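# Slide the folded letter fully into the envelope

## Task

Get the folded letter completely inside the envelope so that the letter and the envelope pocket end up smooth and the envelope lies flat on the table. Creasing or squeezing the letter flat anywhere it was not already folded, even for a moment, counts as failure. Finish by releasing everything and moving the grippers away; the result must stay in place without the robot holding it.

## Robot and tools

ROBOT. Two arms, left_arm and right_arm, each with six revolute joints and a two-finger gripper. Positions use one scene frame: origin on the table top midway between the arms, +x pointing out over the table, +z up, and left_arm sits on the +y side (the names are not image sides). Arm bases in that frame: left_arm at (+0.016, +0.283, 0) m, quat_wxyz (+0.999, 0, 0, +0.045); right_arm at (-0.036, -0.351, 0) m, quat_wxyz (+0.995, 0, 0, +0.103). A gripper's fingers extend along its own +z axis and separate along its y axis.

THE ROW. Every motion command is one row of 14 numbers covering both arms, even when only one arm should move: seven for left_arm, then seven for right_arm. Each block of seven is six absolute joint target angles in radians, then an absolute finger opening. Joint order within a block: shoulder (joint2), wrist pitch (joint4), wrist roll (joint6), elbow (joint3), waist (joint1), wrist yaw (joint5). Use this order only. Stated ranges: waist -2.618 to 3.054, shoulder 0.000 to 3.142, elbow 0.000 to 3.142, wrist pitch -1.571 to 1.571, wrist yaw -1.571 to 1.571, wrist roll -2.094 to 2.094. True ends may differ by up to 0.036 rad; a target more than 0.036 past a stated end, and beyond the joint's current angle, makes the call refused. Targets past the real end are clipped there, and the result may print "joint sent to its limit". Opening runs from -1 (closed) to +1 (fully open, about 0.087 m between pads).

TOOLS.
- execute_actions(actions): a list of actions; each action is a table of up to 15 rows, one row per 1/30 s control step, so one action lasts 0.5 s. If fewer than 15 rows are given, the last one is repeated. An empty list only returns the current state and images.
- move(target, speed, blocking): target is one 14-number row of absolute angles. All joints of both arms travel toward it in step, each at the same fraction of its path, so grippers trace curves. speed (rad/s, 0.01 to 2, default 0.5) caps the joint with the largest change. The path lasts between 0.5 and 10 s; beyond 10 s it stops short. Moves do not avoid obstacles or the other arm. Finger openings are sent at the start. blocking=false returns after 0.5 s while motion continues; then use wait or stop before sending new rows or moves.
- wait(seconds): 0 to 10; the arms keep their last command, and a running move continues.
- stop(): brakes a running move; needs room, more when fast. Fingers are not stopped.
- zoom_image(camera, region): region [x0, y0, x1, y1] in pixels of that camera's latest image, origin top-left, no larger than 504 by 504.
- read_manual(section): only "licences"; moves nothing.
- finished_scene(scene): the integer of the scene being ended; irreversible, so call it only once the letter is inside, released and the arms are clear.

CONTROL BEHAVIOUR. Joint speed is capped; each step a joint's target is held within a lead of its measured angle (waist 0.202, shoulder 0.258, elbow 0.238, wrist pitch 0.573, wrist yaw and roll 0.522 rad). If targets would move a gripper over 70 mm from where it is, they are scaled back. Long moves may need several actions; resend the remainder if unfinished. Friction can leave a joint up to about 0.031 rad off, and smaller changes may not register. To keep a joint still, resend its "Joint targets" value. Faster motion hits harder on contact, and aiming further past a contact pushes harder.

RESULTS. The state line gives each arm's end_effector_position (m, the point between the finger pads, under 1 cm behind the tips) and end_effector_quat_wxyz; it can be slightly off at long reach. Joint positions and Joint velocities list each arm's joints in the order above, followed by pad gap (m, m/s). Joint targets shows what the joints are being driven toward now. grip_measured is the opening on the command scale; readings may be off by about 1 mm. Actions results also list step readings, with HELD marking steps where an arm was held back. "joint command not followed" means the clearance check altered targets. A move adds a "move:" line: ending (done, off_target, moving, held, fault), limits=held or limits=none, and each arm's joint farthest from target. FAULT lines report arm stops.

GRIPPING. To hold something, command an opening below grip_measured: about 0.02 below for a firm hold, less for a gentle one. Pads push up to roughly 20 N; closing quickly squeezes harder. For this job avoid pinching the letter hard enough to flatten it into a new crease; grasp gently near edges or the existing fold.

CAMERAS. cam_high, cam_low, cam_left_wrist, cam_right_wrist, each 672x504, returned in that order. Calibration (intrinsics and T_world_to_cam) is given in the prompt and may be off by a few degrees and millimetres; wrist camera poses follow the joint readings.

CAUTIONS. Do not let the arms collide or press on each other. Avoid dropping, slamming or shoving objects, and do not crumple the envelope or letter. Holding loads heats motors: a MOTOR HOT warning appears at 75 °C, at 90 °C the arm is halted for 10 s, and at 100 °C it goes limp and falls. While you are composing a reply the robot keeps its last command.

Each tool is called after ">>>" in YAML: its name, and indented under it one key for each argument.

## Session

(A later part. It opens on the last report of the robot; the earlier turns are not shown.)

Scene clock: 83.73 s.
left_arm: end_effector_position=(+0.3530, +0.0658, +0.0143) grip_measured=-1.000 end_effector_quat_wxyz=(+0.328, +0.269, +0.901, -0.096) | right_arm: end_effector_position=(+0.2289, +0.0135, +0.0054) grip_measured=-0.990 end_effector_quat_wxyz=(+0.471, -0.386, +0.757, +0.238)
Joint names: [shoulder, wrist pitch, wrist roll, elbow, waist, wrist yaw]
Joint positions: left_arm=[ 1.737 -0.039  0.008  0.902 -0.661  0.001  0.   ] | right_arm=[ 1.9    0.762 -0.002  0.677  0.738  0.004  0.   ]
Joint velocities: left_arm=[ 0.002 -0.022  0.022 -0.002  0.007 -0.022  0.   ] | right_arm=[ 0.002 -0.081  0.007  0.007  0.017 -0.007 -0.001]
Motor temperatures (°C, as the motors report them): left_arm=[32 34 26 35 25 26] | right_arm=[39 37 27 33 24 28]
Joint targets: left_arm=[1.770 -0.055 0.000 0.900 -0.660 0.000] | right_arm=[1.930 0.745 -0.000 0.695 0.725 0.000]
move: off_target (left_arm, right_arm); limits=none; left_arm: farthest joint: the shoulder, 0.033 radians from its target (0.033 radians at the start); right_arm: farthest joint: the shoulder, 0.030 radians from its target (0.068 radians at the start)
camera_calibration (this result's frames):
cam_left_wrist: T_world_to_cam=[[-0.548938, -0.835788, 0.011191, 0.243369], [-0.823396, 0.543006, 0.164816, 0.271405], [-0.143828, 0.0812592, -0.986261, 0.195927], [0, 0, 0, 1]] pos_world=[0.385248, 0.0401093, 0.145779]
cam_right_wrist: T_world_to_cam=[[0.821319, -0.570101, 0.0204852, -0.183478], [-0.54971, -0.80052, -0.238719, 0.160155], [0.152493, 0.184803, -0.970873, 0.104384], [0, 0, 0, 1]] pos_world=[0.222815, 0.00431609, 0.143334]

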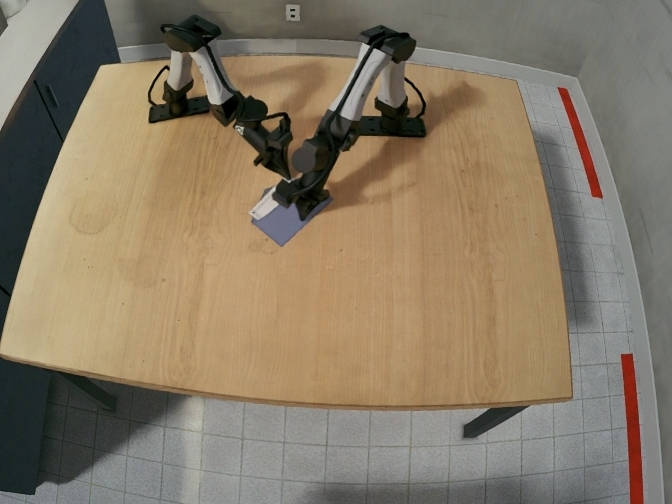

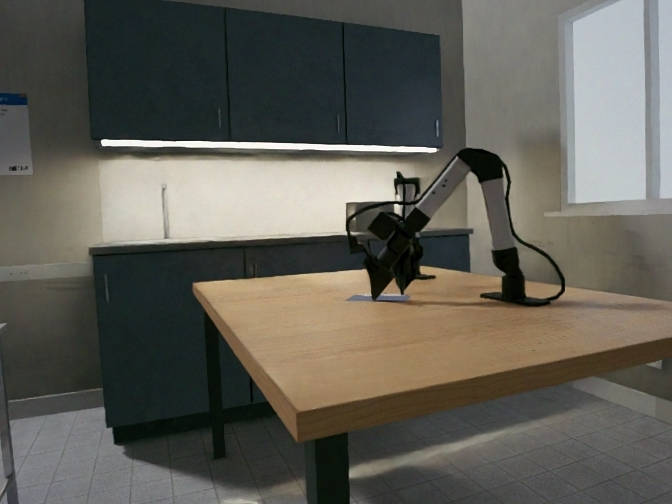

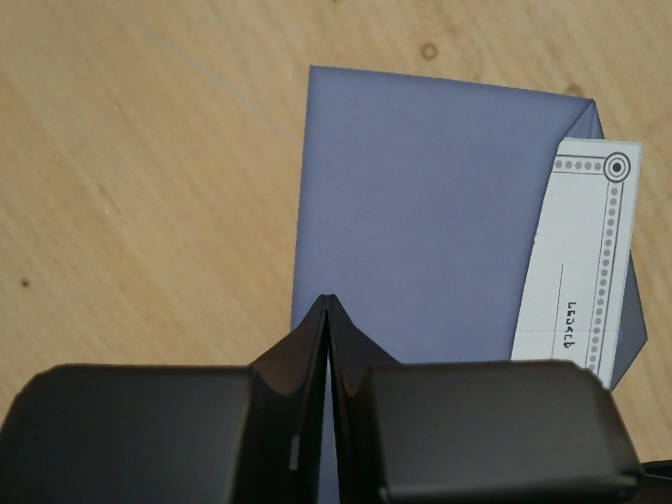

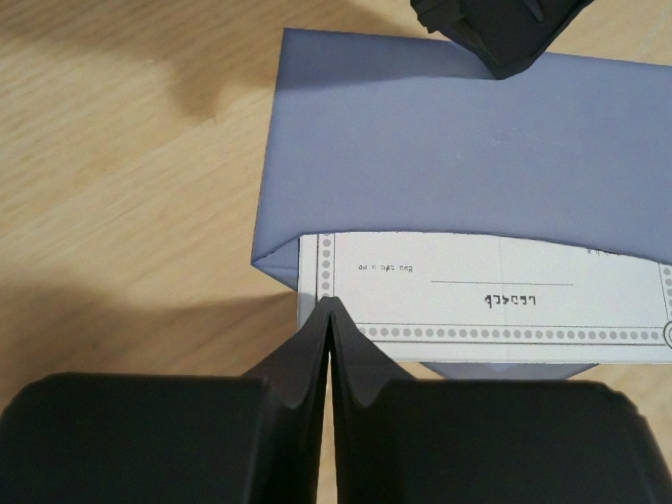

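Progress. Repeat, further.

>>> execute_actions:
  actions:
    - [[1.77,-0.055,0,0.9,-0.66,0,-1,1.83,0.745,0,0.67,0.735,0,-1]]
    - [[1.77,-0.055,0,0.9,-0.66,0,-1,1.8,0.745,0,0.615,0.735,0,-1]]
    - [[1.77,-0.055,0,0.9,-0.66,0,-1,1.865,0.745,0,0.615,0.735,0,-1]]
    - [[1.77,-0.055,0,0.9,-0.66,0,-1,1.89,0.745,0,0.615,0.735,0,-1]]

>>> move:
  target: [1.77,-0.055,0,0.9,-0.66,0,-1,1.96,0.745,0,0.73,0.72,0,-1]
  speed: 0.03

Scene clock: 85.83 s.
left_arm: end_effector_position=(+0.3530, +0.0658, +0.0143) grip_measured=-1.000 end_effector_quat_wxyz=(+0.328, +0.269, +0.901, -0.096) | right_arm: end_effector_position=(+0.2211, +0.0028, +0.0053) grip_measured=-0.990 end_effector_quat_wxyz=(+0.466, -0.388, +0.760, +0.235)
Joint names: [shoulder, wrist pitch, wrist roll, elbow, waist, wrist yaw]
Joint positions: left_arm=[ 1.737 -0.039  0.008  0.902 -0.661  0.001  0.   ] | right_arm=[ 1.86   0.757 -0.002  0.631  0.738  0.004  0.   ]
Joint velocities: left_arm=[-0.007  0.007  0.037  0.002 -0.017  0.022  0.   ] | right_arm=[-0.002  0.051 -0.022 -0.012  0.002 -0.051  0.   ]
Motor temperatures (°C, as the motors report them): left_arm=[32 34 26 35 25 26] | right_arm=[40 37 27 33 24 28]
Joint targets: left_arm=[1.770 -0.055 -0.000 0.900 -0.660 -0.000] | right_arm=[1.890 0.745 -0.000 0.615 0.735 0.000]
Step readings (joint positions; steps 1 to 15: 1st action; 16 to 30: 2nd action; 31 to 45: 3rd action; 46 to 60: 4th action):
0: left_arm=[1.737 -0.039 0.008 0.902 -0.661 0.001] | right_arm=[1.900 0.762 -0.002 0.677 0.738 0.004]
1: left_arm=[1.737 -0.039 0.008 0.902 -0.661 0.001] | right_arm=[1.894 0.759 -0.002 0.677 0.738 0.004]
2: left_arm=[1.737 -0.039 0.008 0.902 -0.661 0.001] | right_arm=[1.884 0.750 -0.002 0.677 0.738 0.004]
4: left_arm=[1.737 -0.039 0.008 0.902 -0.661 0.001] | right_arm=[1.863 0.749 -0.002 0.677 0.738 0.004]
8: left_arm=[1.737 -0.039 0.008 0.902 -0.661 0.001] | right_arm=[1.849 0.749 -0.002 0.677 0.738 0.004]
15: left_arm=[1.737 -0.039 0.008 0.902 -0.661 0.001] | right_arm=[1.849 0.747 -0.002 0.677 0.738 0.004]
16: left_arm=[1.737 -0.039 0.008 0.902 -0.661 0.001] | right_arm=[1.845 0.749 -0.002 0.672 0.738 0.004]
17: left_arm=[1.737 -0.039 0.008 0.902 -0.661 0.001] | right_arm=[1.837 0.749 -0.002 0.659 0.738 0.004]
19: left_arm=[1.737 -0.039 0.008 0.902 -0.661 0.001] | right_arm=[1.825 0.748 -0.002 0.637 0.738 0.004]
23: left_arm=[1.737 -0.039 0.008 0.902 -0.661 0.001] | right_arm=[1.824 0.746 -0.002 0.631 0.738 0.004]
30: left_arm=[1.737 -0.039 0.008 0.902 -0.661 0.001] | right_arm=[1.824 0.746 -0.002 0.631 0.738 0.004]
31: left_arm=[1.737 -0.039 0.008 0.902 -0.661 0.001] | right_arm=[1.827 0.746 -0.002 0.631 0.738 0.004]
32: left_arm=[1.737 -0.039 0.008 0.902 -0.661 0.001] | right_arm=[1.831 0.747 -0.002 0.631 0.738 0.004]
34: left_arm=[1.737 -0.039 0.008 0.902 -0.661 0.001] | right_arm=[1.841 0.747 -0.002 0.631 0.738 0.004]
38: left_arm=[1.737 -0.039 0.008 0.902 -0.661 0.001] | right_arm=[1.848 0.744 -0.002 0.631 0.738 0.004]
45: left_arm=[1.737 -0.039 0.008 0.902 -0.661 0.001] | right_arm=[1.848 0.744 -0.002 0.631 0.738 0.004]
46: left_arm=[1.737 -0.039 0.008 0.902 -0.661 0.001] | right_arm=[1.851 0.745 -0.002 0.631 0.738 0.004]
47: left_arm=[1.737 -0.039 0.008 0.902 -0.661 0.001] | right_arm=[1.855 0.747 -0.002 0.631 0.738 0.004]
49: left_arm=[1.737 -0.039 0.008 0.902 -0.661 0.001] | right_arm=[1.859 0.755 -0.002 0.631 0.738 0.004]
53: left_arm=[1.737 -0.039 0.008 0.902 -0.661 0.001] | right_arm=[1.860 0.757 -0.002 0.631 0.738 0.004]
60: Joint positions above
camera_calibration (this result's frames):
cam_left_wrist: T_world_to_cam=[[-0.548938, -0.835788, 0.011191, 0.243369], [-0.823396, 0.543006, 0.164816, 0.271405], [-0.143828, 0.0812592, -0.986261, 0.195927], [0, 0, 0, 1]] pos_world=[0.385248, 0.0401093, 0.145779]
cam_right_wrist: T_world_to_cam=[[0.821456, -0.569912, 0.0202574, -0.183244], [-0.551274, -0.802682, -0.227593, 0.14759], [0.145968, 0.175791, -0.973546, 0.108952], [0, 0, 0, 1]] pos_world=[0.215986, -0.00511819, 0.143372]

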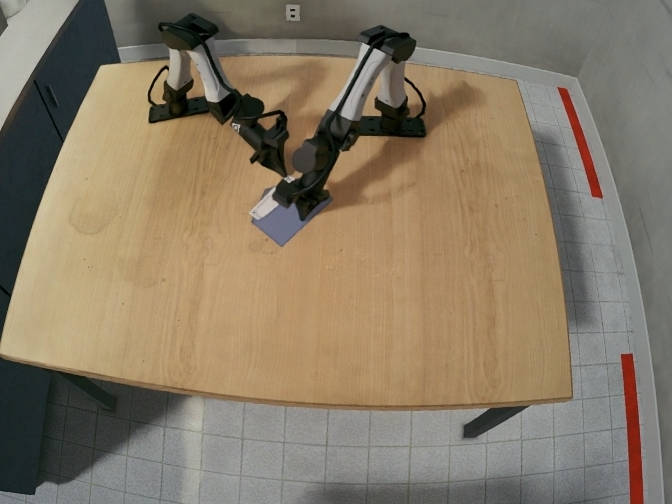

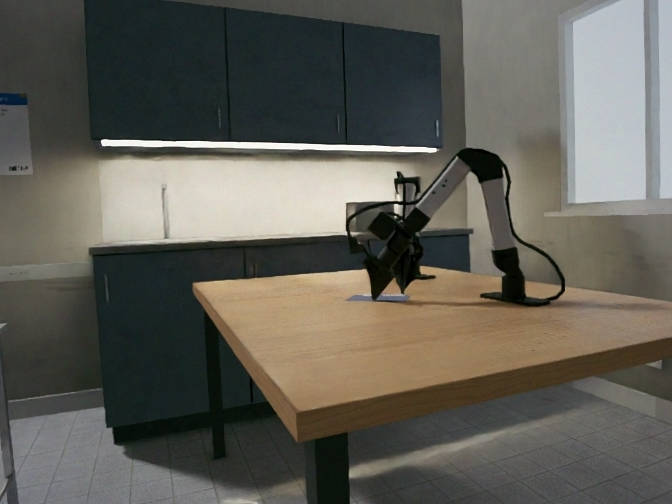

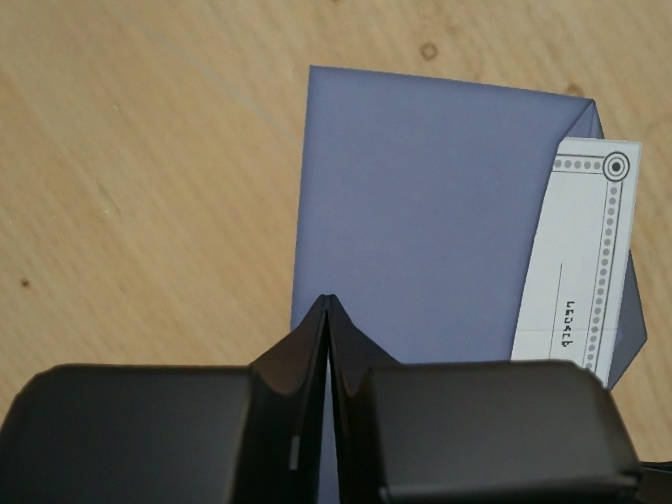

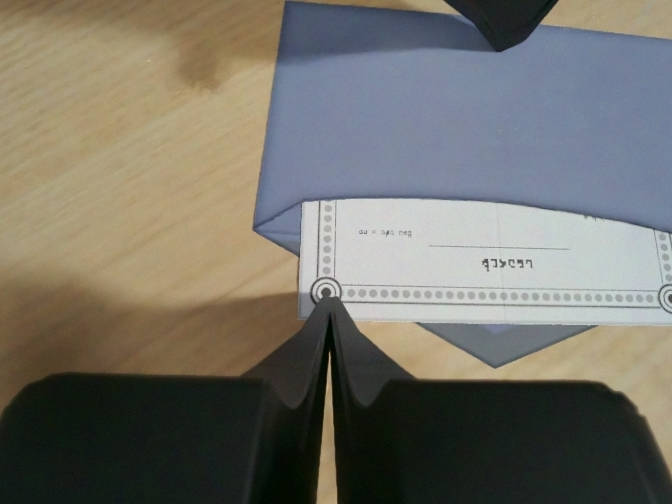

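Scene clock: 89.40 s.
left_arm: end_effector_position=(+0.3530, +0.0658, +0.0143) grip_measured=-1.000 end_effector_quat_wxyz=(+0.328, +0.269, +0.901, -0.096) | right_arm: end_effector_position=(+0.2365, +0.0199, +0.0054) grip_measured=-0.990 end_effector_quat_wxyz=(+0.474, -0.384, +0.756, +0.238)
Joint names: [shoulder, wrist pitch, wrist roll, elbow, waist, wrist yaw]
Joint positions: left_arm=[ 1.737 -0.039  0.008  0.902 -0.661  0.001  0.   ] | right_arm=[ 1.928  0.761 -0.002  0.713  0.733  0.004  0.   ]
Joint velocities: left_arm=[ 0.007 -0.022  0.007  0.002  0.002  0.007  0.   ] | right_arm=[ 0.002 -0.007  0.037  0.002  0.012  0.007  0.   ]
Motor temperatures (°C, as the motors report them): left_arm=[32 34 26 35 25 26] | right_arm=[40 37 27 33 24 28]
Joint targets: left_arm=[1.770 -0.055 -0.000 0.900 -0.660 -0.000] | right_arm=[1.960 0.745 -0.000 0.730 0.720 -0.000]
move: off_target (left_arm, right_arm); limits=none; left_arm: farthest joint: the shoulder, 0.033 radians from its target (0.033 radians at the start); right_arm: farthest joint: the shoulder, 0.032 radians from its target (0.100 radians at the start)
camera_calibration (this result's frames):
cam_left_wrist: T_world_to_cam=[[-0.548938, -0.835788, 0.011191, 0.243369], [-0.823396, 0.543006, 0.164816, 0.271405], [-0.143828, 0.0812592, -0.986261, 0.195927], [0, 0, 0, 1]] pos_world=[0.385248, 0.0401093, 0.145779]
cam_right_wrist: T_world_to_cam=[[0.818179, -0.574593, 0.0206206, -0.185293], [-0.552995, -0.796232, -0.245379, 0.170154], [0.157412, 0.189361, -0.969208, 0.100764], [0, 0, 0, 1]] pos_world=[0.229836, 0.00993342, 0.143234]

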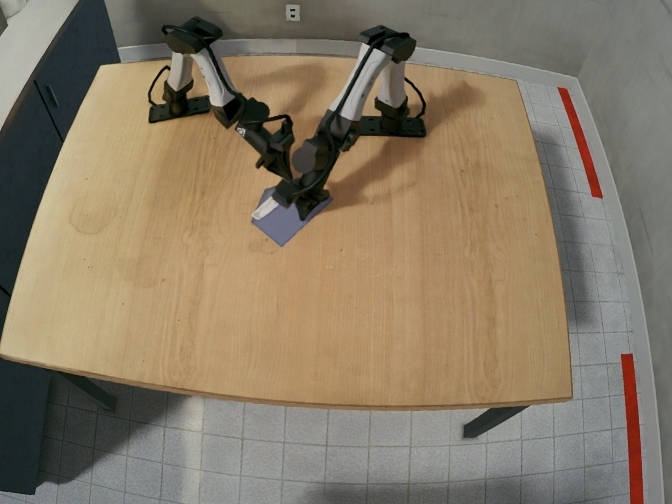

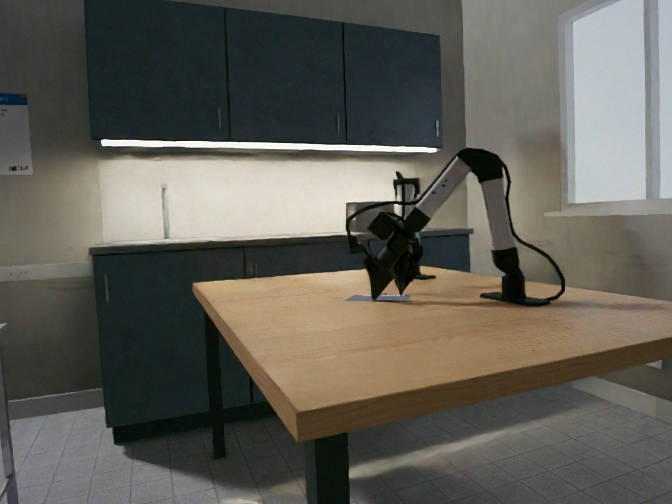

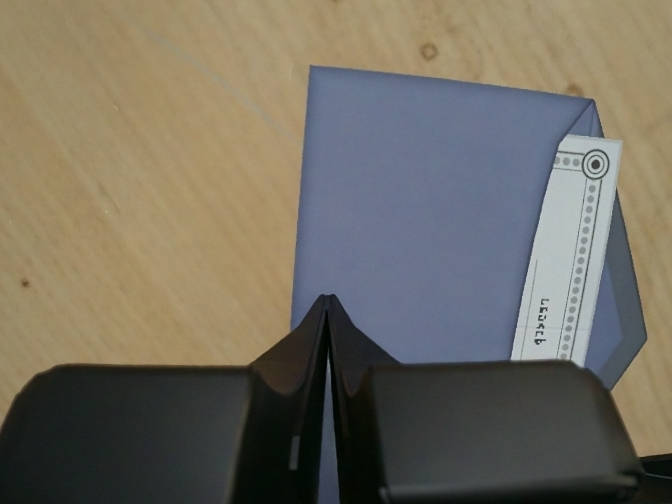

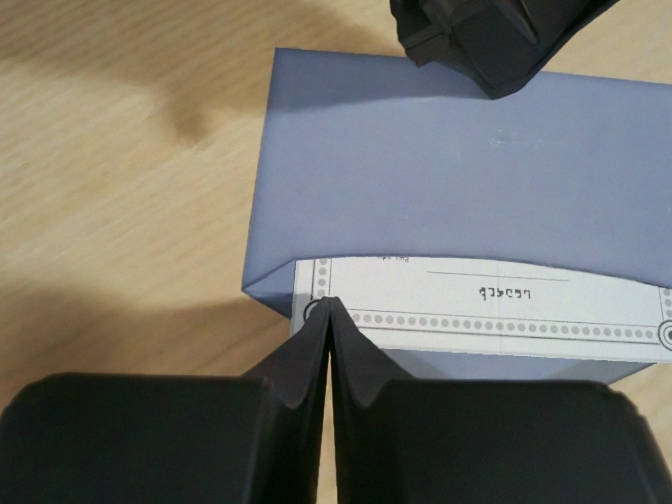

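>>> execute_actions:
  actions:
    - [[1.77,-0.055,0,0.9,-0.66,0,-1,1.86,0.745,0,0.7,0.72,0,-1]]
    - [[1.77,-0.055,0,0.9,-0.66,0,-1,1.79,0.745,0,0.6,0.66,0,-1]]
    - [[1.77,-0.055,0,0.9,-0.66,0,-1,1.79,0.745,0,0.6,0.6,0,-1]]
    - [[1.77,-0.055,0,0.9,-0.66,0,-1,1.855,0.745,0,0.6,0.6,0,-1]]
    - [[1.77,-0.055,0,0.9,-0.66,0,-1,1.9,0.745,0,0.6,0.6,0,-1]]
    - [[1.67,-0.055,0,0.9,-0.66,0,-1,1.9,0.745,0,0.6,0.6,0,-1]]
    - [[1.63,-0.055,0.13,0.84,-0.7,0,1,1.9,0.745,0,0.6,0.6,0,-1]]
    - [[1.63,-0.055,0.13,0.84,-0.775,0,1,1.9,0.745,0,0.6,0.6,0,-1]]
    - [[1.69,-0.055,0.13,0.84,-0.775,0,1,1.9,0.745,0,0.6,0.6,0,-1]]
    - [[1.73,-0.07,0.13,0.84,-0.775,0,1,1.9,0.745,0,0.6,0.6,0,-1]]

>>> move:
  target: [1.73,-0.07,0.13,0.84,-0.72,-0.04,1,1.9,0.745,0,0.6,0.6,0,-1]
  speed: 0.025

Scene clock: 94.70 s.
left_arm: end_effector_position=(+0.3197, +0.0406, +0.0166) grip_measured=+0.994 end_effector_quat_wxyz=(+0.326, +0.369, +0.865, -0.095) | right_arm: end_effector_position=(+0.2638, -0.0355, +0.0047) grip_measured=-0.990 end_effector_quat_wxyz=(+0.483, -0.337, +0.781, +0.208)
Joint names: [shoulder, wrist pitch, wrist roll, elbow, waist, wrist yaw]
Joint positions: left_arm=[ 1.69  -0.047  0.121  0.859 -0.774  0.002  0.087] | right_arm=[ 1.86   0.782 -0.002  0.615  0.604 -0.003  0.   ]
Joint velocities: left_arm=[-0.002 -0.051 -0.007  0.017  0.002  0.007 -0.001] | right_arm=[-0.022 -0.037  0.022 -0.007 -0.012 -0.037  0.   ]
Motor temperatures (°C, as the motors report them): left_arm=[32 34 26 35 25 26] | right_arm=[40 37 27 33 24 28]
Joint targets: left_arm=[1.730 -0.070 0.130 0.840 -0.775 -0.000] | right_arm=[1.900 0.745 0.000 0.600 0.600 -0.000]
Step readings (joint positions; steps 1 to 15: 1st action; 16 to 30: 2nd action; 31 to 45: 3rd action; 46 to 60: 4th action; 61 to 75: 5th action; 76 to 90: 6th action; 91 to 105: 7th action; 106 to 120: 8th action; 121 to 135: 9th action; 136 to 150: 10th action):
0: left_arm=[1.737 -0.039 0.008 0.902 -0.661 0.001] | right_arm=[1.928 0.761 -0.002 0.713 0.733 0.004]
1: left_arm=[1.737 -0.039 0.008 0.902 -0.661 0.001] | right_arm=[1.923 0.759 -0.002 0.713 0.733 0.004]
2: left_arm=[1.737 -0.039 0.008 0.902 -0.661 0.001] | right_arm=[1.913 0.751 -0.002 0.712 0.732 0.004]
4: left_arm=[1.737 -0.039 0.008 0.902 -0.661 0.001] | right_arm=[1.893 0.749 -0.002 0.712 0.731 0.004]
8: left_arm=[1.737 -0.039 0.008 0.902 -0.661 0.001] | right_arm=[1.879 0.749 -0.002 0.712 0.730 0.004]
15: left_arm=[1.737 -0.039 0.008 0.902 -0.661 0.001] | right_arm=[1.879 0.747 -0.002 0.712 0.730 0.004]
16: left_arm=[1.737 -0.039 0.008 0.902 -0.661 0.001] | right_arm=[1.870 0.751 -0.002 0.699 0.723 0.001]
17: left_arm=[1.737 -0.039 0.008 0.902 -0.661 0.001] | right_arm=[1.849 0.751 -0.002 0.669 0.710 -0.001]
19: left_arm=[1.737 -0.039 0.008 0.902 -0.661 0.001] | right_arm=[1.818 0.748 -0.002 0.626 0.677 -0.001]
23: left_arm=[1.737 -0.039 0.008 0.902 -0.661 0.001] | right_arm=[1.813 0.744 -0.002 0.615 0.662 -0.000]
30: left_arm=[1.737 -0.039 0.008 0.902 -0.661 0.001] | right_arm=[1.813 0.744 -0.002 0.615 0.662 -0.000]
31: left_arm=[1.737 -0.039 0.008 0.902 -0.661 0.001] | right_arm=[1.813 0.744 -0.002 0.615 0.656 -0.002]
32: left_arm=[1.737 -0.039 0.008 0.902 -0.661 0.001] | right_arm=[1.813 0.744 -0.002 0.615 0.644 -0.003]
34: left_arm=[1.737 -0.039 0.008 0.902 -0.661 0.001] | right_arm=[1.813 0.744 -0.002 0.615 0.616 -0.003]
38: left_arm=[1.737 -0.039 0.008 0.902 -0.661 0.001] | right_arm=[1.813 0.744 -0.002 0.615 0.604 -0.003]
45: left_arm=[1.737 -0.039 0.008 0.902 -0.661 0.001] | right_arm=[1.813 0.744 -0.002 0.615 0.604 -0.003]
46: left_arm=[1.737 -0.039 0.008 0.902 -0.661 0.001] | right_arm=[1.815 0.745 -0.002 0.615 0.604 -0.003]
47: left_arm=[1.737 -0.039 0.008 0.902 -0.661 0.001] | right_arm=[1.820 0.747 -0.002 0.615 0.604 -0.003]
49: left_arm=[1.737 -0.039 0.008 0.902 -0.661 0.001] | right_arm=[1.831 0.746 -0.002 0.615 0.604 -0.003]
53: left_arm=[1.737 -0.039 0.008 0.902 -0.661 0.001] | right_arm=[1.838 0.744 -0.002 0.615 0.604 -0.003]
60: left_arm=[1.737 -0.039 0.008 0.902 -0.661 0.001] | right_arm=[1.838 0.744 -0.002 0.615 0.604 -0.003]
61: left_arm=[1.737 -0.039 0.008 0.902 -0.661 0.001] | right_arm=[1.843 0.746 -0.002 0.615 0.604 -0.003]
62: left_arm=[1.737 -0.039 0.008 0.902 -0.661 0.001] | right_arm=[1.849 0.758 -0.002 0.615 0.604 -0.003]
64: left_arm=[1.737 -0.039 0.008 0.902 -0.661 0.001] | right_arm=[1.855 0.770 -0.002 0.615 0.604 -0.003]
68: left_arm=[1.737 -0.039 0.008 0.902 -0.661 0.001] | right_arm=[1.859 0.780 -0.002 0.615 0.604 -0.003]
75: left_arm=[1.737 -0.039 0.008 0.902 -0.661 0.001] | right_arm=[1.860 0.782 -0.002 0.615 0.604 -0.003]
76: left_arm=[1.731 -0.040 0.008 0.902 -0.661 0.001] | right_arm=[1.860 0.782 -0.002 0.615 0.604 -0.003]
77: left_arm=[1.721 -0.048 0.008 0.902 -0.661 0.001] | right_arm=[1.860 0.782 -0.002 0.615 0.604 -0.003]
79: left_arm=[1.698 -0.050 0.008 0.902 -0.661 0.001] | right_arm=[1.860 0.782 -0.002 0.615 0.604 -0.003]
83: left_arm=[1.682 -0.050 0.008 0.902 -0.661 0.001] | right_arm=[1.860 0.782 -0.002 0.615 0.604 -0.003]
90: left_arm=[1.682 -0.051 0.008 0.902 -0.661 0.001] | right_arm=[1.860 0.782 -0.002 0.615 0.604 -0.003]
91: left_arm=[1.678 -0.047 0.024 0.896 -0.664 0.000] | right_arm=[1.860 0.782 -0.002 0.615 0.604 -0.003]
92: left_arm=[1.668 -0.047 0.043 0.883 -0.670 -0.000] | right_arm=[1.860 0.782 -0.002 0.615 0.604 -0.003]
94: left_arm=[1.652 -0.050 0.072 0.864 -0.686 -0.000] | right_arm=[1.860 0.782 -0.002 0.615 0.604 -0.003]
98: left_arm=[1.649 -0.052 0.101 0.859 -0.694 -0.000] | right_arm=[1.860 0.782 -0.002 0.615 0.604 -0.003]
105: left_arm=[1.649 -0.052 0.117 0.859 -0.694 -0.000] | right_arm=[1.860 0.782 -0.002 0.615 0.604 -0.003]
106: left_arm=[1.649 -0.052 0.118 0.859 -0.701 -0.004] | right_arm=[1.860 0.782 -0.002 0.615 0.604 -0.003]
107: left_arm=[1.649 -0.052 0.118 0.859 -0.717 -0.005] | right_arm=[1.860 0.782 -0.002 0.615 0.604 -0.003]
109: left_arm=[1.649 -0.052 0.119 0.859 -0.755 -0.004] | right_arm=[1.860 0.782 -0.002 0.615 0.604 -0.003]
113: left_arm=[1.649 -0.052 0.121 0.859 -0.774 -0.000] | right_arm=[1.860 0.782 -0.002 0.615 0.604 -0.003]
120: left_arm=[1.649 -0.052 0.122 0.859 -0.774 -0.000] | right_arm=[1.860 0.782 -0.002 0.615 0.604 -0.003]
121: left_arm=[1.652 -0.052 0.122 0.859 -0.774 -0.000] | right_arm=[1.860 0.782 -0.002 0.615 0.604 -0.003]
122: left_arm=[1.657 -0.050 0.122 0.859 -0.774 -0.000] | right_arm=[1.860 0.782 -0.002 0.615 0.604 -0.003]
124: left_arm=[1.670 -0.051 0.122 0.859 -0.774 -0.000] | right_arm=[1.860 0.782 -0.002 0.615 0.604 -0.003]
128: left_arm=[1.680 -0.052 0.122 0.859 -0.774 -0.000] | right_arm=[1.860 0.782 -0.002 0.615 0.604 -0.003]
135: left_arm=[1.680 -0.052 0.122 0.859 -0.774 -0.000] | right_arm=[1.860 0.782 -0.002 0.615 0.604 -0.003]
136: left_arm=[1.683 -0.052 0.122 0.859 -0.774 -0.000] | right_arm=[1.860 0.782 -0.002 0.615 0.604 -0.003]
137: left_arm=[1.689 -0.049 0.121 0.859 -0.774 0.001] | right_arm=[1.860 0.782 -0.002 0.615 0.604 -0.003]
139: left_arm=[1.690 -0.047 0.121 0.859 -0.774 0.002] | right_arm=[1.860 0.782 -0.002 0.615 0.604 -0.003]
143: left_arm=[1.690 -0.047 0.121 0.859 -0.774 0.002] | right_arm=[1.860 0.782 -0.002 0.615 0.604 -0.003]
150: Joint positions above
camera_calibration (this result's frames):
cam_left_wrist: T_world_to_cam=[[-0.70358, -0.708003, -0.0608888, 0.249398], [-0.706085, 0.686862, 0.172231, 0.213788], [-0.0801178, 0.164171, -0.983173, 0.17167], [0, 0, 0, 1]] pos_world=[0.340178, 0.00154775, 0.147146]
cam_right_wrist: T_world_to_cam=[[0.741824, -0.67037, 0.017347, -0.222671], [-0.648582, -0.723807, -0.235466, 0.168698], [0.170406, 0.163424, -0.971728, 0.101946], [0, 0, 0, 1]] pos_world=[0.257225, -0.0438279, 0.142649]

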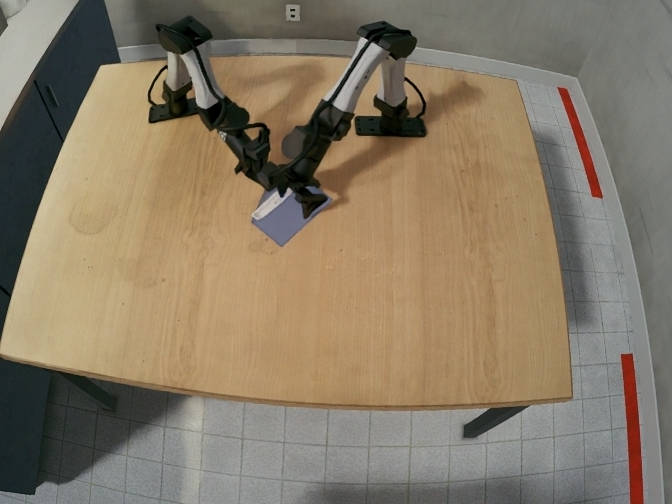

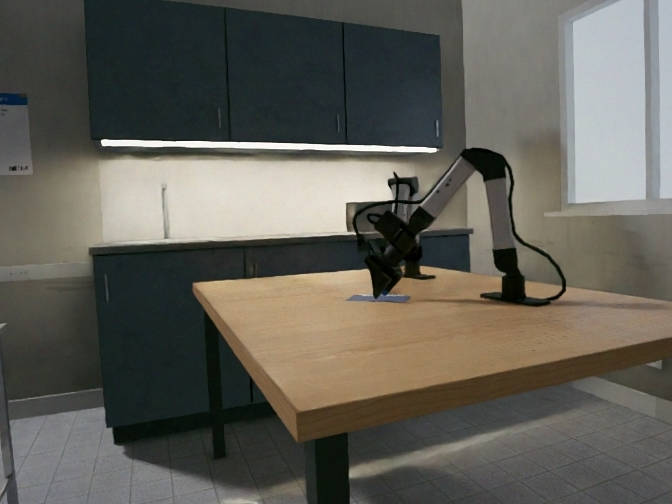

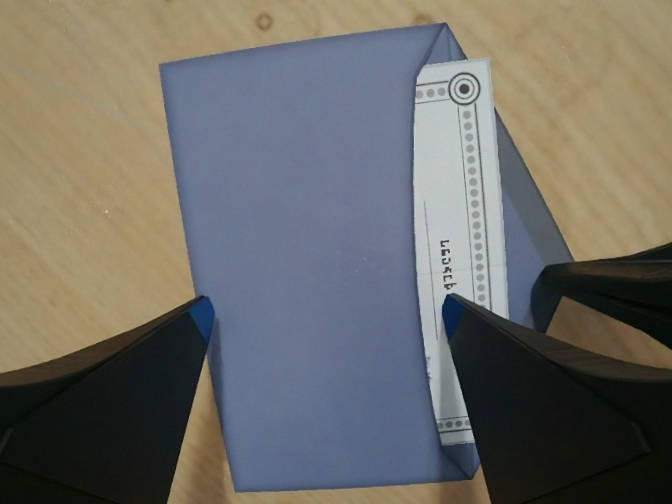

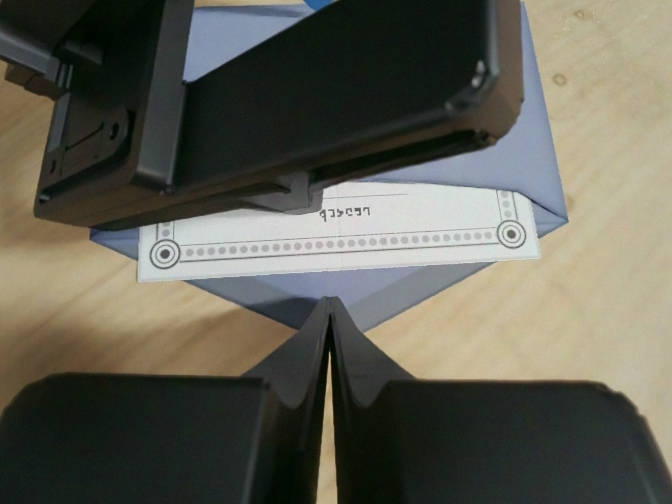

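Scene clock: 97.17 s.
left_arm: end_effector_position=(+0.3266, +0.0488, +0.0165) grip_measured=+0.994 end_effector_quat_wxyz=(+0.326, +0.355, +0.871, -0.096) | right_arm: end_effector_position=(+0.2641, -0.0352, +0.0047) grip_measured=-0.990 end_effector_quat_wxyz=(+0.484, -0.336, +0.781, +0.208)
Joint names: [shoulder, wrist pitch, wrist roll, elbow, waist, wrist yaw]
Joint positions: left_arm=[ 1.691 -0.045  0.116  0.859 -0.742  0.012  0.087] | right_arm=[ 1.862  0.786 -0.002  0.615  0.604 -0.003  0.   ]
Joint velocities: left_arm=[ 0.007 -0.007  0.051 -0.012 -0.017  0.11   0.   ] | right_arm=[ 0.007 -0.037 -0.007  0.007 -0.002  0.022 -0.   ]
Motor temperatures (°C, as the motors report them): left_arm=[32 34 26 34 25 26] | right_arm=[40 37 27 33 24 28]
Joint targets: left_arm=[1.730 -0.070 0.130 0.840 -0.720 -0.040] | right_arm=[1.900 0.745 -0.000 0.600 0.600 -0.000]
move: off_target (left_arm, right_arm); limits=none; left_arm: farthest joint: the wrist yaw, 0.052 radians from its target (0.042 radians at the start); right_arm: farthest joint: the wrist pitch, 0.041 radians from its target (0.037 radians at the start)
camera_calibration (this result's frames):
cam_left_wrist: T_world_to_cam=[[-0.682305, -0.729355, -0.0500135, 0.253986], [-0.725447, 0.667005, 0.1698, 0.220406], [-0.0904856, 0.152138, -0.984209, 0.174747], [0, 0, 0, 1]] pos_world=[0.349001, 0.0116484, 0.147265]
cam_right_wrist: T_world_to_cam=[[0.741797, -0.670399, 0.0174065, -0.222676], [-0.648209, -0.723415, -0.237689, 0.169039], [0.171939, 0.165034, -0.971185, 0.101481], [0, 0, 0, 1]] pos_world=[0.257304, -0.0437442, 0.142612]

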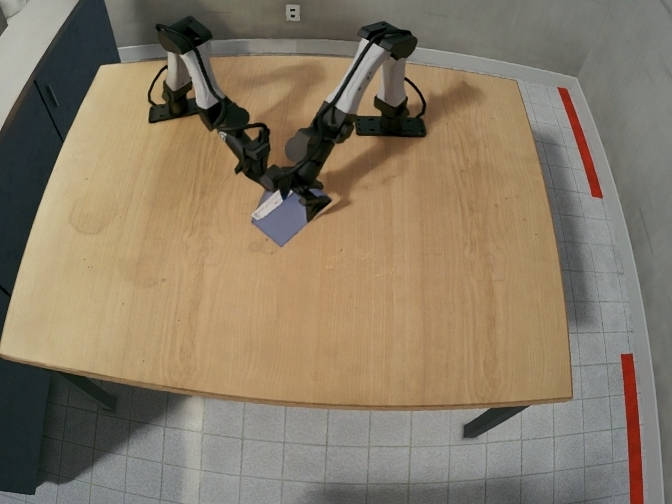

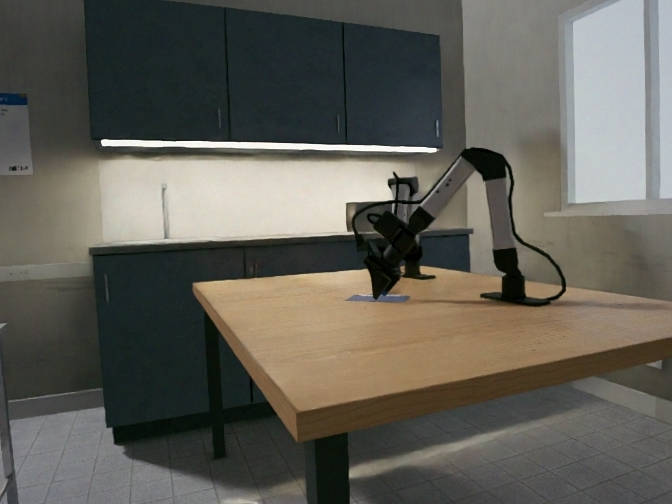

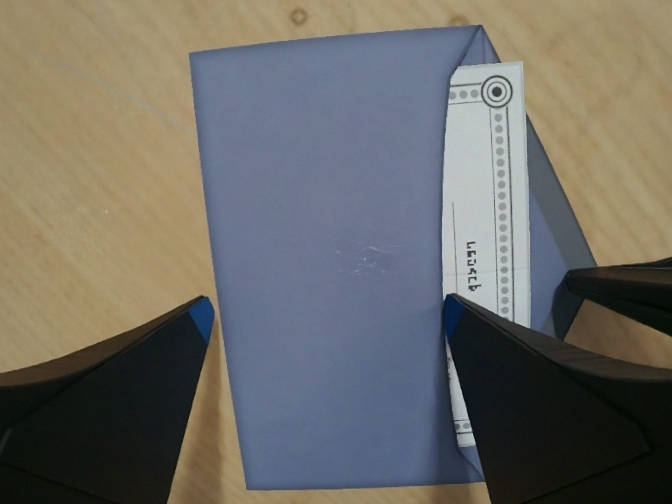

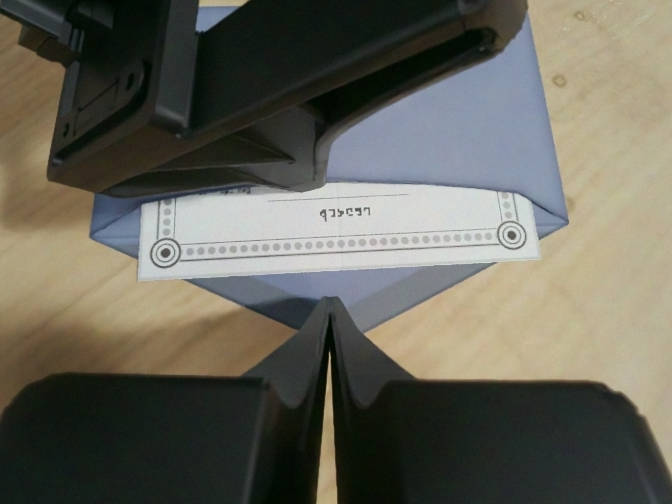

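>>> execute_actions:
  actions:
    - [[1.62,-0.055,0.13,0.84,-0.75,0,1,1.9,0.745,0,0.6,0.6,0,-1]]
    - [[1.6,-0.055,0.13,0.8,-0.79,0,1,1.9,0.745,0,0.6,0.6,0,-1]]
    - [[1.6,-0.055,0.13,0.8,-0.82,0,1,1.9,0.745,0,0.6,0.6,0,-1]]
    - [[1.6,-0.055,0.13,0.8,-0.845,0,1,1.9,0.745,0,0.6,0.6,0,-1]]
    - [[1.655,-0.055,0.13,0.8,-0.845,0,1,1.9,0.745,0,0.6,0.6,0,-1]]
    - [[1.685,-0.055,0.13,0.8,-0.845,0,1,1.9,0.745,0,0.6,0.6,0,-1]]

>>> move:
  target: [1.685,-0.055,0.13,0.8,-0.775,-0.02,1,1.9,0.745,0,0.6,0.6,0,-1]
  speed: 0.025

Scene clock: 100.37 s.
left_arm: end_effector_position=(+0.2978, +0.0300, +0.0171) grip_measured=+0.994 end_effector_quat_wxyz=(+0.325, +0.395, +0.853, -0.103) | right_arm: end_effector_position=(+0.2641, -0.0352, +0.0047) grip_measured=-0.990 end_effector_quat_wxyz=(+0.484, -0.336, +0.781, +0.208)
Joint names: [shoulder, wrist pitch, wrist roll, elbow, waist, wrist yaw]
Joint positions: left_arm=[ 1.652 -0.041  0.122  0.817 -0.836 -0.004  0.087] | right_arm=[ 1.862  0.786 -0.002  0.615  0.604 -0.003  0.   ]
Joint velocities: left_arm=[ 0.017 -0.037  0.007 -0.002 -0.002  0.037 -0.001] | right_arm=[ 0.002  0.022  0.037  0.007 -0.002 -0.051 -0.001]
Motor temperatures (°C, as the motors report them): left_arm=[33 35 26 34 25 26] | right_arm=[40 37 27 33 24 28]
Joint targets: left_arm=[1.685 -0.055 0.130 0.800 -0.845 -0.000] | right_arm=[1.900 0.745 -0.000 0.600 0.600 -0.000]
Step readings (joint positions; steps 1 to 15: 1st action; 16 to 30: 2nd action; 31 to 45: 3rd action; 46 to 60: 4th action; 61 to 75: 5th action; 76 to 90: 6th action):
0: left_arm=[1.691 -0.045 0.116 0.859 -0.742 0.012] | right_arm=[1.862 0.786 -0.002 0.615 0.604 -0.003]
1: left_arm=[1.684 -0.045 0.117 0.858 -0.742 0.014] | right_arm=[1.862 0.786 -0.002 0.615 0.604 -0.003]
2: left_arm=[1.672 -0.050 0.117 0.856 -0.742 0.013] | right_arm=[1.862 0.786 -0.002 0.615 0.604 -0.003]
4: left_arm=[1.647 -0.052 0.119 0.854 -0.742 0.011] | right_arm=[1.862 0.786 -0.002 0.615 0.604 -0.003]
8: left_arm=[1.632 -0.052 0.121 0.854 -0.742 0.008] | right_arm=[1.862 0.786 -0.002 0.615 0.604 -0.003]
15: left_arm=[1.632 -0.052 0.121 0.854 -0.742 0.007] | right_arm=[1.862 0.786 -0.002 0.615 0.604 -0.003]
16: left_arm=[1.630 -0.049 0.121 0.850 -0.746 0.005] | right_arm=[1.862 0.786 -0.002 0.615 0.604 -0.003]
17: left_arm=[1.625 -0.048 0.121 0.841 -0.755 0.003] | right_arm=[1.862 0.786 -0.002 0.615 0.604 -0.003]
19: left_arm=[1.619 -0.050 0.122 0.825 -0.775 0.003] | right_arm=[1.862 0.786 -0.002 0.615 0.604 -0.003]
23: left_arm=[1.619 -0.053 0.122 0.817 -0.784 0.003] | right_arm=[1.862 0.786 -0.002 0.615 0.604 -0.003]
30: left_arm=[1.619 -0.053 0.122 0.817 -0.784 0.003] | right_arm=[1.862 0.786 -0.002 0.615 0.604 -0.003]
31: left_arm=[1.619 -0.053 0.122 0.817 -0.787 0.002] | right_arm=[1.862 0.786 -0.002 0.615 0.604 -0.003]
32: left_arm=[1.619 -0.053 0.122 0.817 -0.793 0.002] | right_arm=[1.862 0.786 -0.002 0.615 0.604 -0.003]
34: left_arm=[1.619 -0.053 0.122 0.817 -0.806 0.002] | right_arm=[1.862 0.786 -0.002 0.615 0.604 -0.003]
38: left_arm=[1.619 -0.053 0.122 0.817 -0.812 0.002] | right_arm=[1.862 0.786 -0.002 0.615 0.604 -0.003]
45: left_arm=[1.619 -0.053 0.122 0.817 -0.812 0.002] | right_arm=[1.862 0.786 -0.002 0.615 0.604 -0.003]
46: left_arm=[1.619 -0.053 0.122 0.817 -0.815 0.001] | right_arm=[1.862 0.786 -0.002 0.615 0.604 -0.003]
47: left_arm=[1.619 -0.053 0.122 0.817 -0.820 0.001] | right_arm=[1.862 0.786 -0.002 0.615 0.604 -0.003]
49: left_arm=[1.619 -0.053 0.122 0.817 -0.832 0.001] | right_arm=[1.862 0.786 -0.002 0.615 0.604 -0.003]
53: left_arm=[1.619 -0.053 0.122 0.817 -0.836 -0.000] | right_arm=[1.862 0.786 -0.002 0.615 0.604 -0.003]
60: left_arm=[1.619 -0.053 0.122 0.817 -0.836 -0.001] | right_arm=[1.862 0.786 -0.002 0.615 0.604 -0.003]
61: left_arm=[1.621 -0.053 0.122 0.817 -0.836 -0.001] | right_arm=[1.862 0.786 -0.002 0.615 0.604 -0.003]
62: left_arm=[1.624 -0.051 0.122 0.817 -0.836 -0.002] | right_arm=[1.862 0.786 -0.002 0.615 0.604 -0.003]
64: left_arm=[1.633 -0.051 0.122 0.817 -0.836 -0.004] | right_arm=[1.862 0.786 -0.002 0.615 0.604 -0.003]
68: left_arm=[1.636 -0.051 0.122 0.817 -0.836 -0.005] | right_arm=[1.862 0.786 -0.002 0.615 0.604 -0.003]
75: left_arm=[1.636 -0.051 0.122 0.817 -0.836 -0.005] | right_arm=[1.862 0.786 -0.002 0.615 0.604 -0.003]
76: left_arm=[1.639 -0.050 0.122 0.817 -0.836 -0.005] | right_arm=[1.862 0.786 -0.002 0.615 0.604 -0.003]
77: left_arm=[1.645 -0.047 0.122 0.817 -0.836 -0.005] | right_arm=[1.862 0.786 -0.002 0.615 0.604 -0.003]
79: left_arm=[1.652 -0.042 0.122 0.817 -0.836 -0.004] | right_arm=[1.862 0.786 -0.002 0.615 0.604 -0.003]
83: left_arm=[1.652 -0.041 0.122 0.817 -0.836 -0.004] | right_arm=[1.862 0.786 -0.002 0.615 0.604 -0.003]
90: Joint positions above
camera_calibration (this result's frames):
cam_left_wrist: T_world_to_cam=[[-0.742922, -0.666091, -0.0662536, 0.237149], [-0.666175, 0.726065, 0.170414, 0.1925], [-0.0654068, 0.170741, -0.983143, 0.167575], [0, 0, 0, 1]] pos_world=[0.315382, -0.0104169, 0.147657]
cam_right_wrist: T_world_to_cam=[[0.741797, -0.670399, 0.0174065, -0.222676], [-0.648209, -0.723415, -0.237689, 0.169039], [0.171939, 0.165034, -0.971185, 0.101481], [0, 0, 0, 1]] pos_world=[0.257304, -0.0437442, 0.142612]

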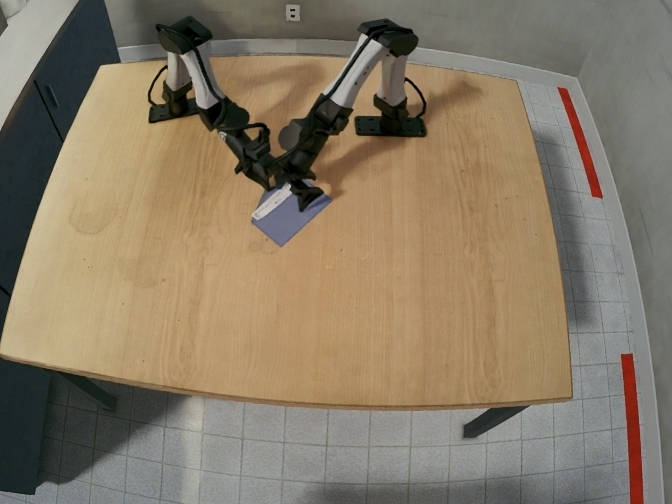

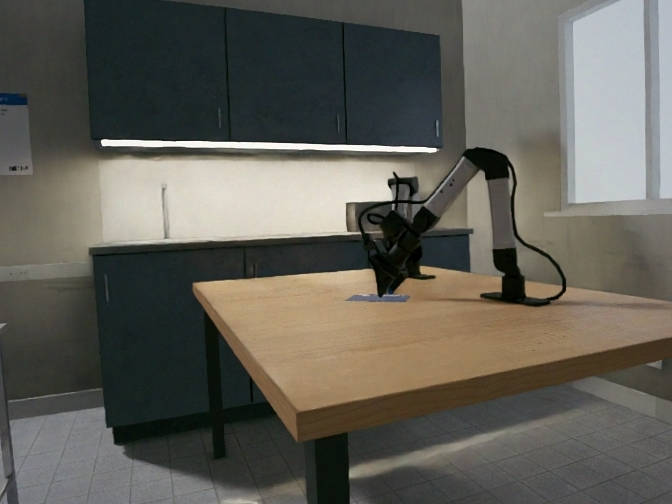

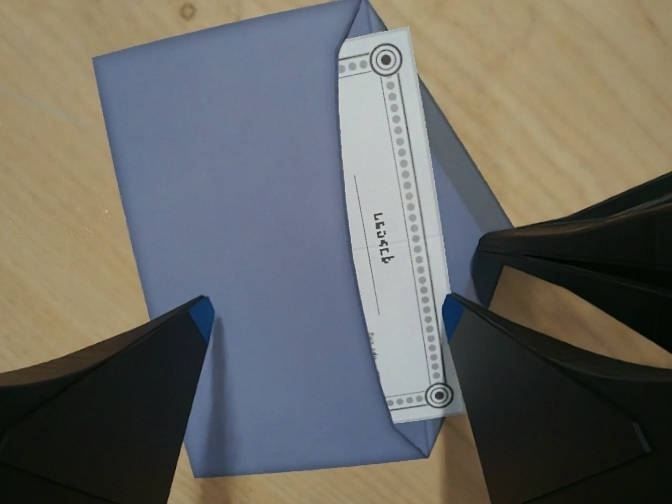

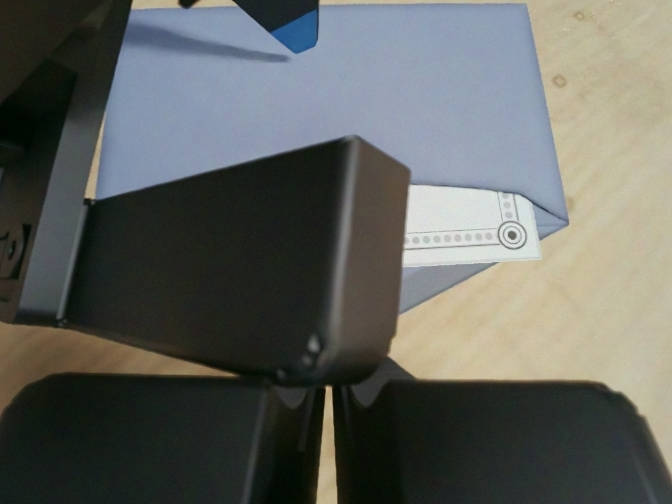

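Scene clock: 103.00 s.
left_arm: end_effector_position=(+0.3071, +0.0402, +0.0173) grip_measured=+0.994 end_effector_quat_wxyz=(+0.325, +0.378, +0.861, -0.103) | right_arm: end_effector_position=(+0.2643, -0.0350, +0.0051) grip_measured=-0.990 end_effector_quat_wxyz=(+0.485, -0.336, +0.780, +0.208)
Joint names: [shoulder, wrist pitch, wrist roll, elbow, waist, wrist yaw]
Joint positions: left_arm=[ 1.652 -0.04   0.122  0.817 -0.791  0.013  0.087] | right_arm=[ 1.862  0.788 -0.002  0.615  0.604 -0.003  0.   ]
Joint velocities: left_arm=[ 0.007  0.051 -0.007 -0.012 -0.012 -0.037  0.001] | right_arm=[-0.007 -0.051 -0.007 -0.002  0.002 -0.081  0.   ]
Motor temperatures (°C, as the motors report them): left_arm=[33 35 26 34 25 26] | right_arm=[40 37 27 33 24 28]
Joint targets: left_arm=[1.685 -0.055 0.130 0.800 -0.775 -0.020] | right_arm=[1.900 0.745 -0.000 0.600 0.600 0.000]
move: off_target (left_arm, right_arm); limits=none; left_arm: farthest joint: the shoulder, 0.033 radians from its target (0.033 radians at the start); right_arm: farthest joint: the wrist pitch, 0.043 radians from its target (0.041 radians at the start)
camera_calibration (this result's frames):
cam_left_wrist: T_world_to_cam=[[-0.720615, -0.691302, -0.0530679, 0.244715], [-0.688873, 0.705206, 0.167748, 0.199109], [-0.0785406, 0.157439, -0.984401, 0.171169], [0, 0, 0, 1]] pos_world=[0.32695, 0.00181021, 0.148086]
cam_right_wrist: T_world_to_cam=[[0.741774, -0.670423, 0.017456, -0.222685], [-0.647895, -0.723085, -0.239541, 0.169344], [0.173216, 0.166375, -0.970729, 0.101501], [0, 0, 0, 1]] pos_world=[0.257318, -0.04373, 0.142982]

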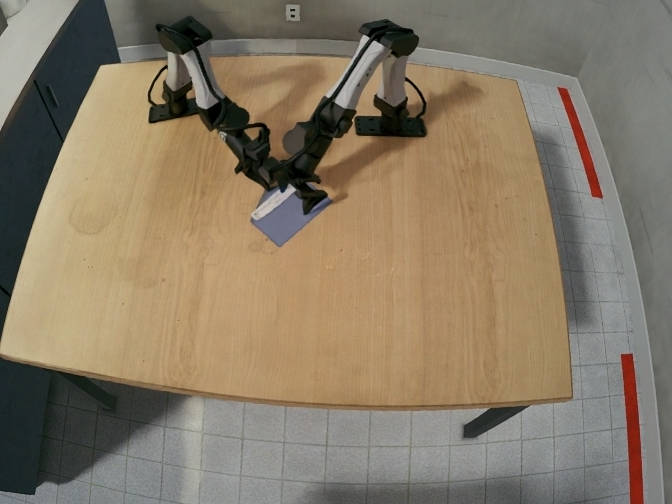

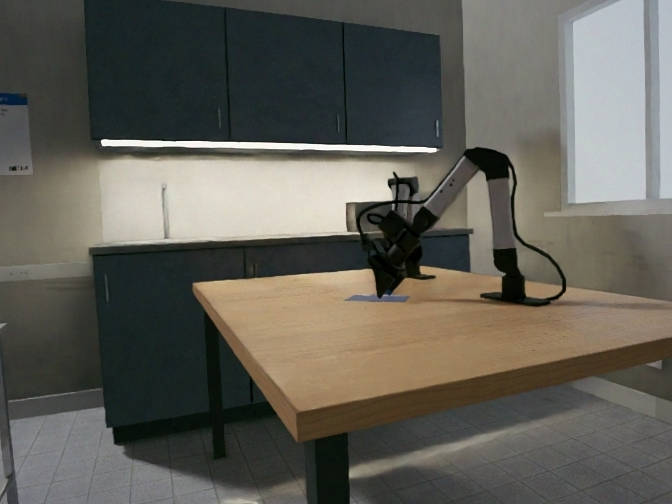

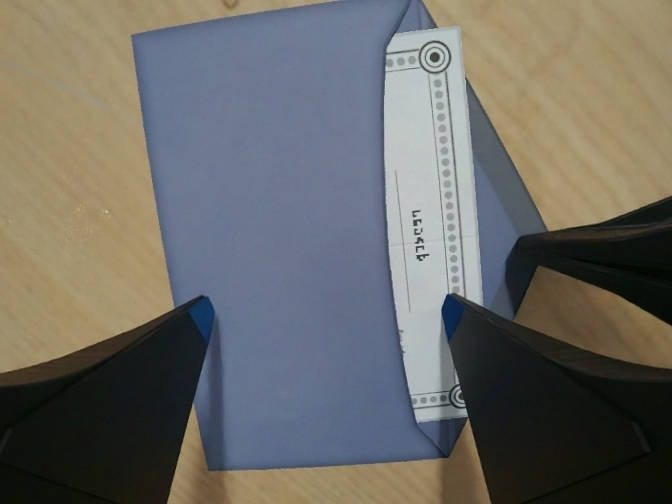

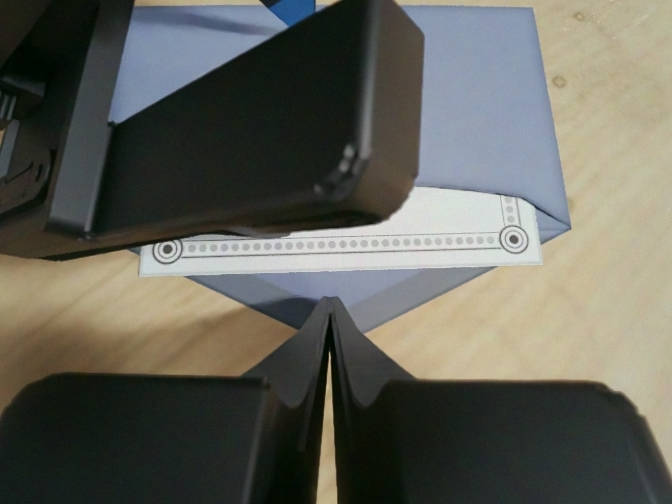

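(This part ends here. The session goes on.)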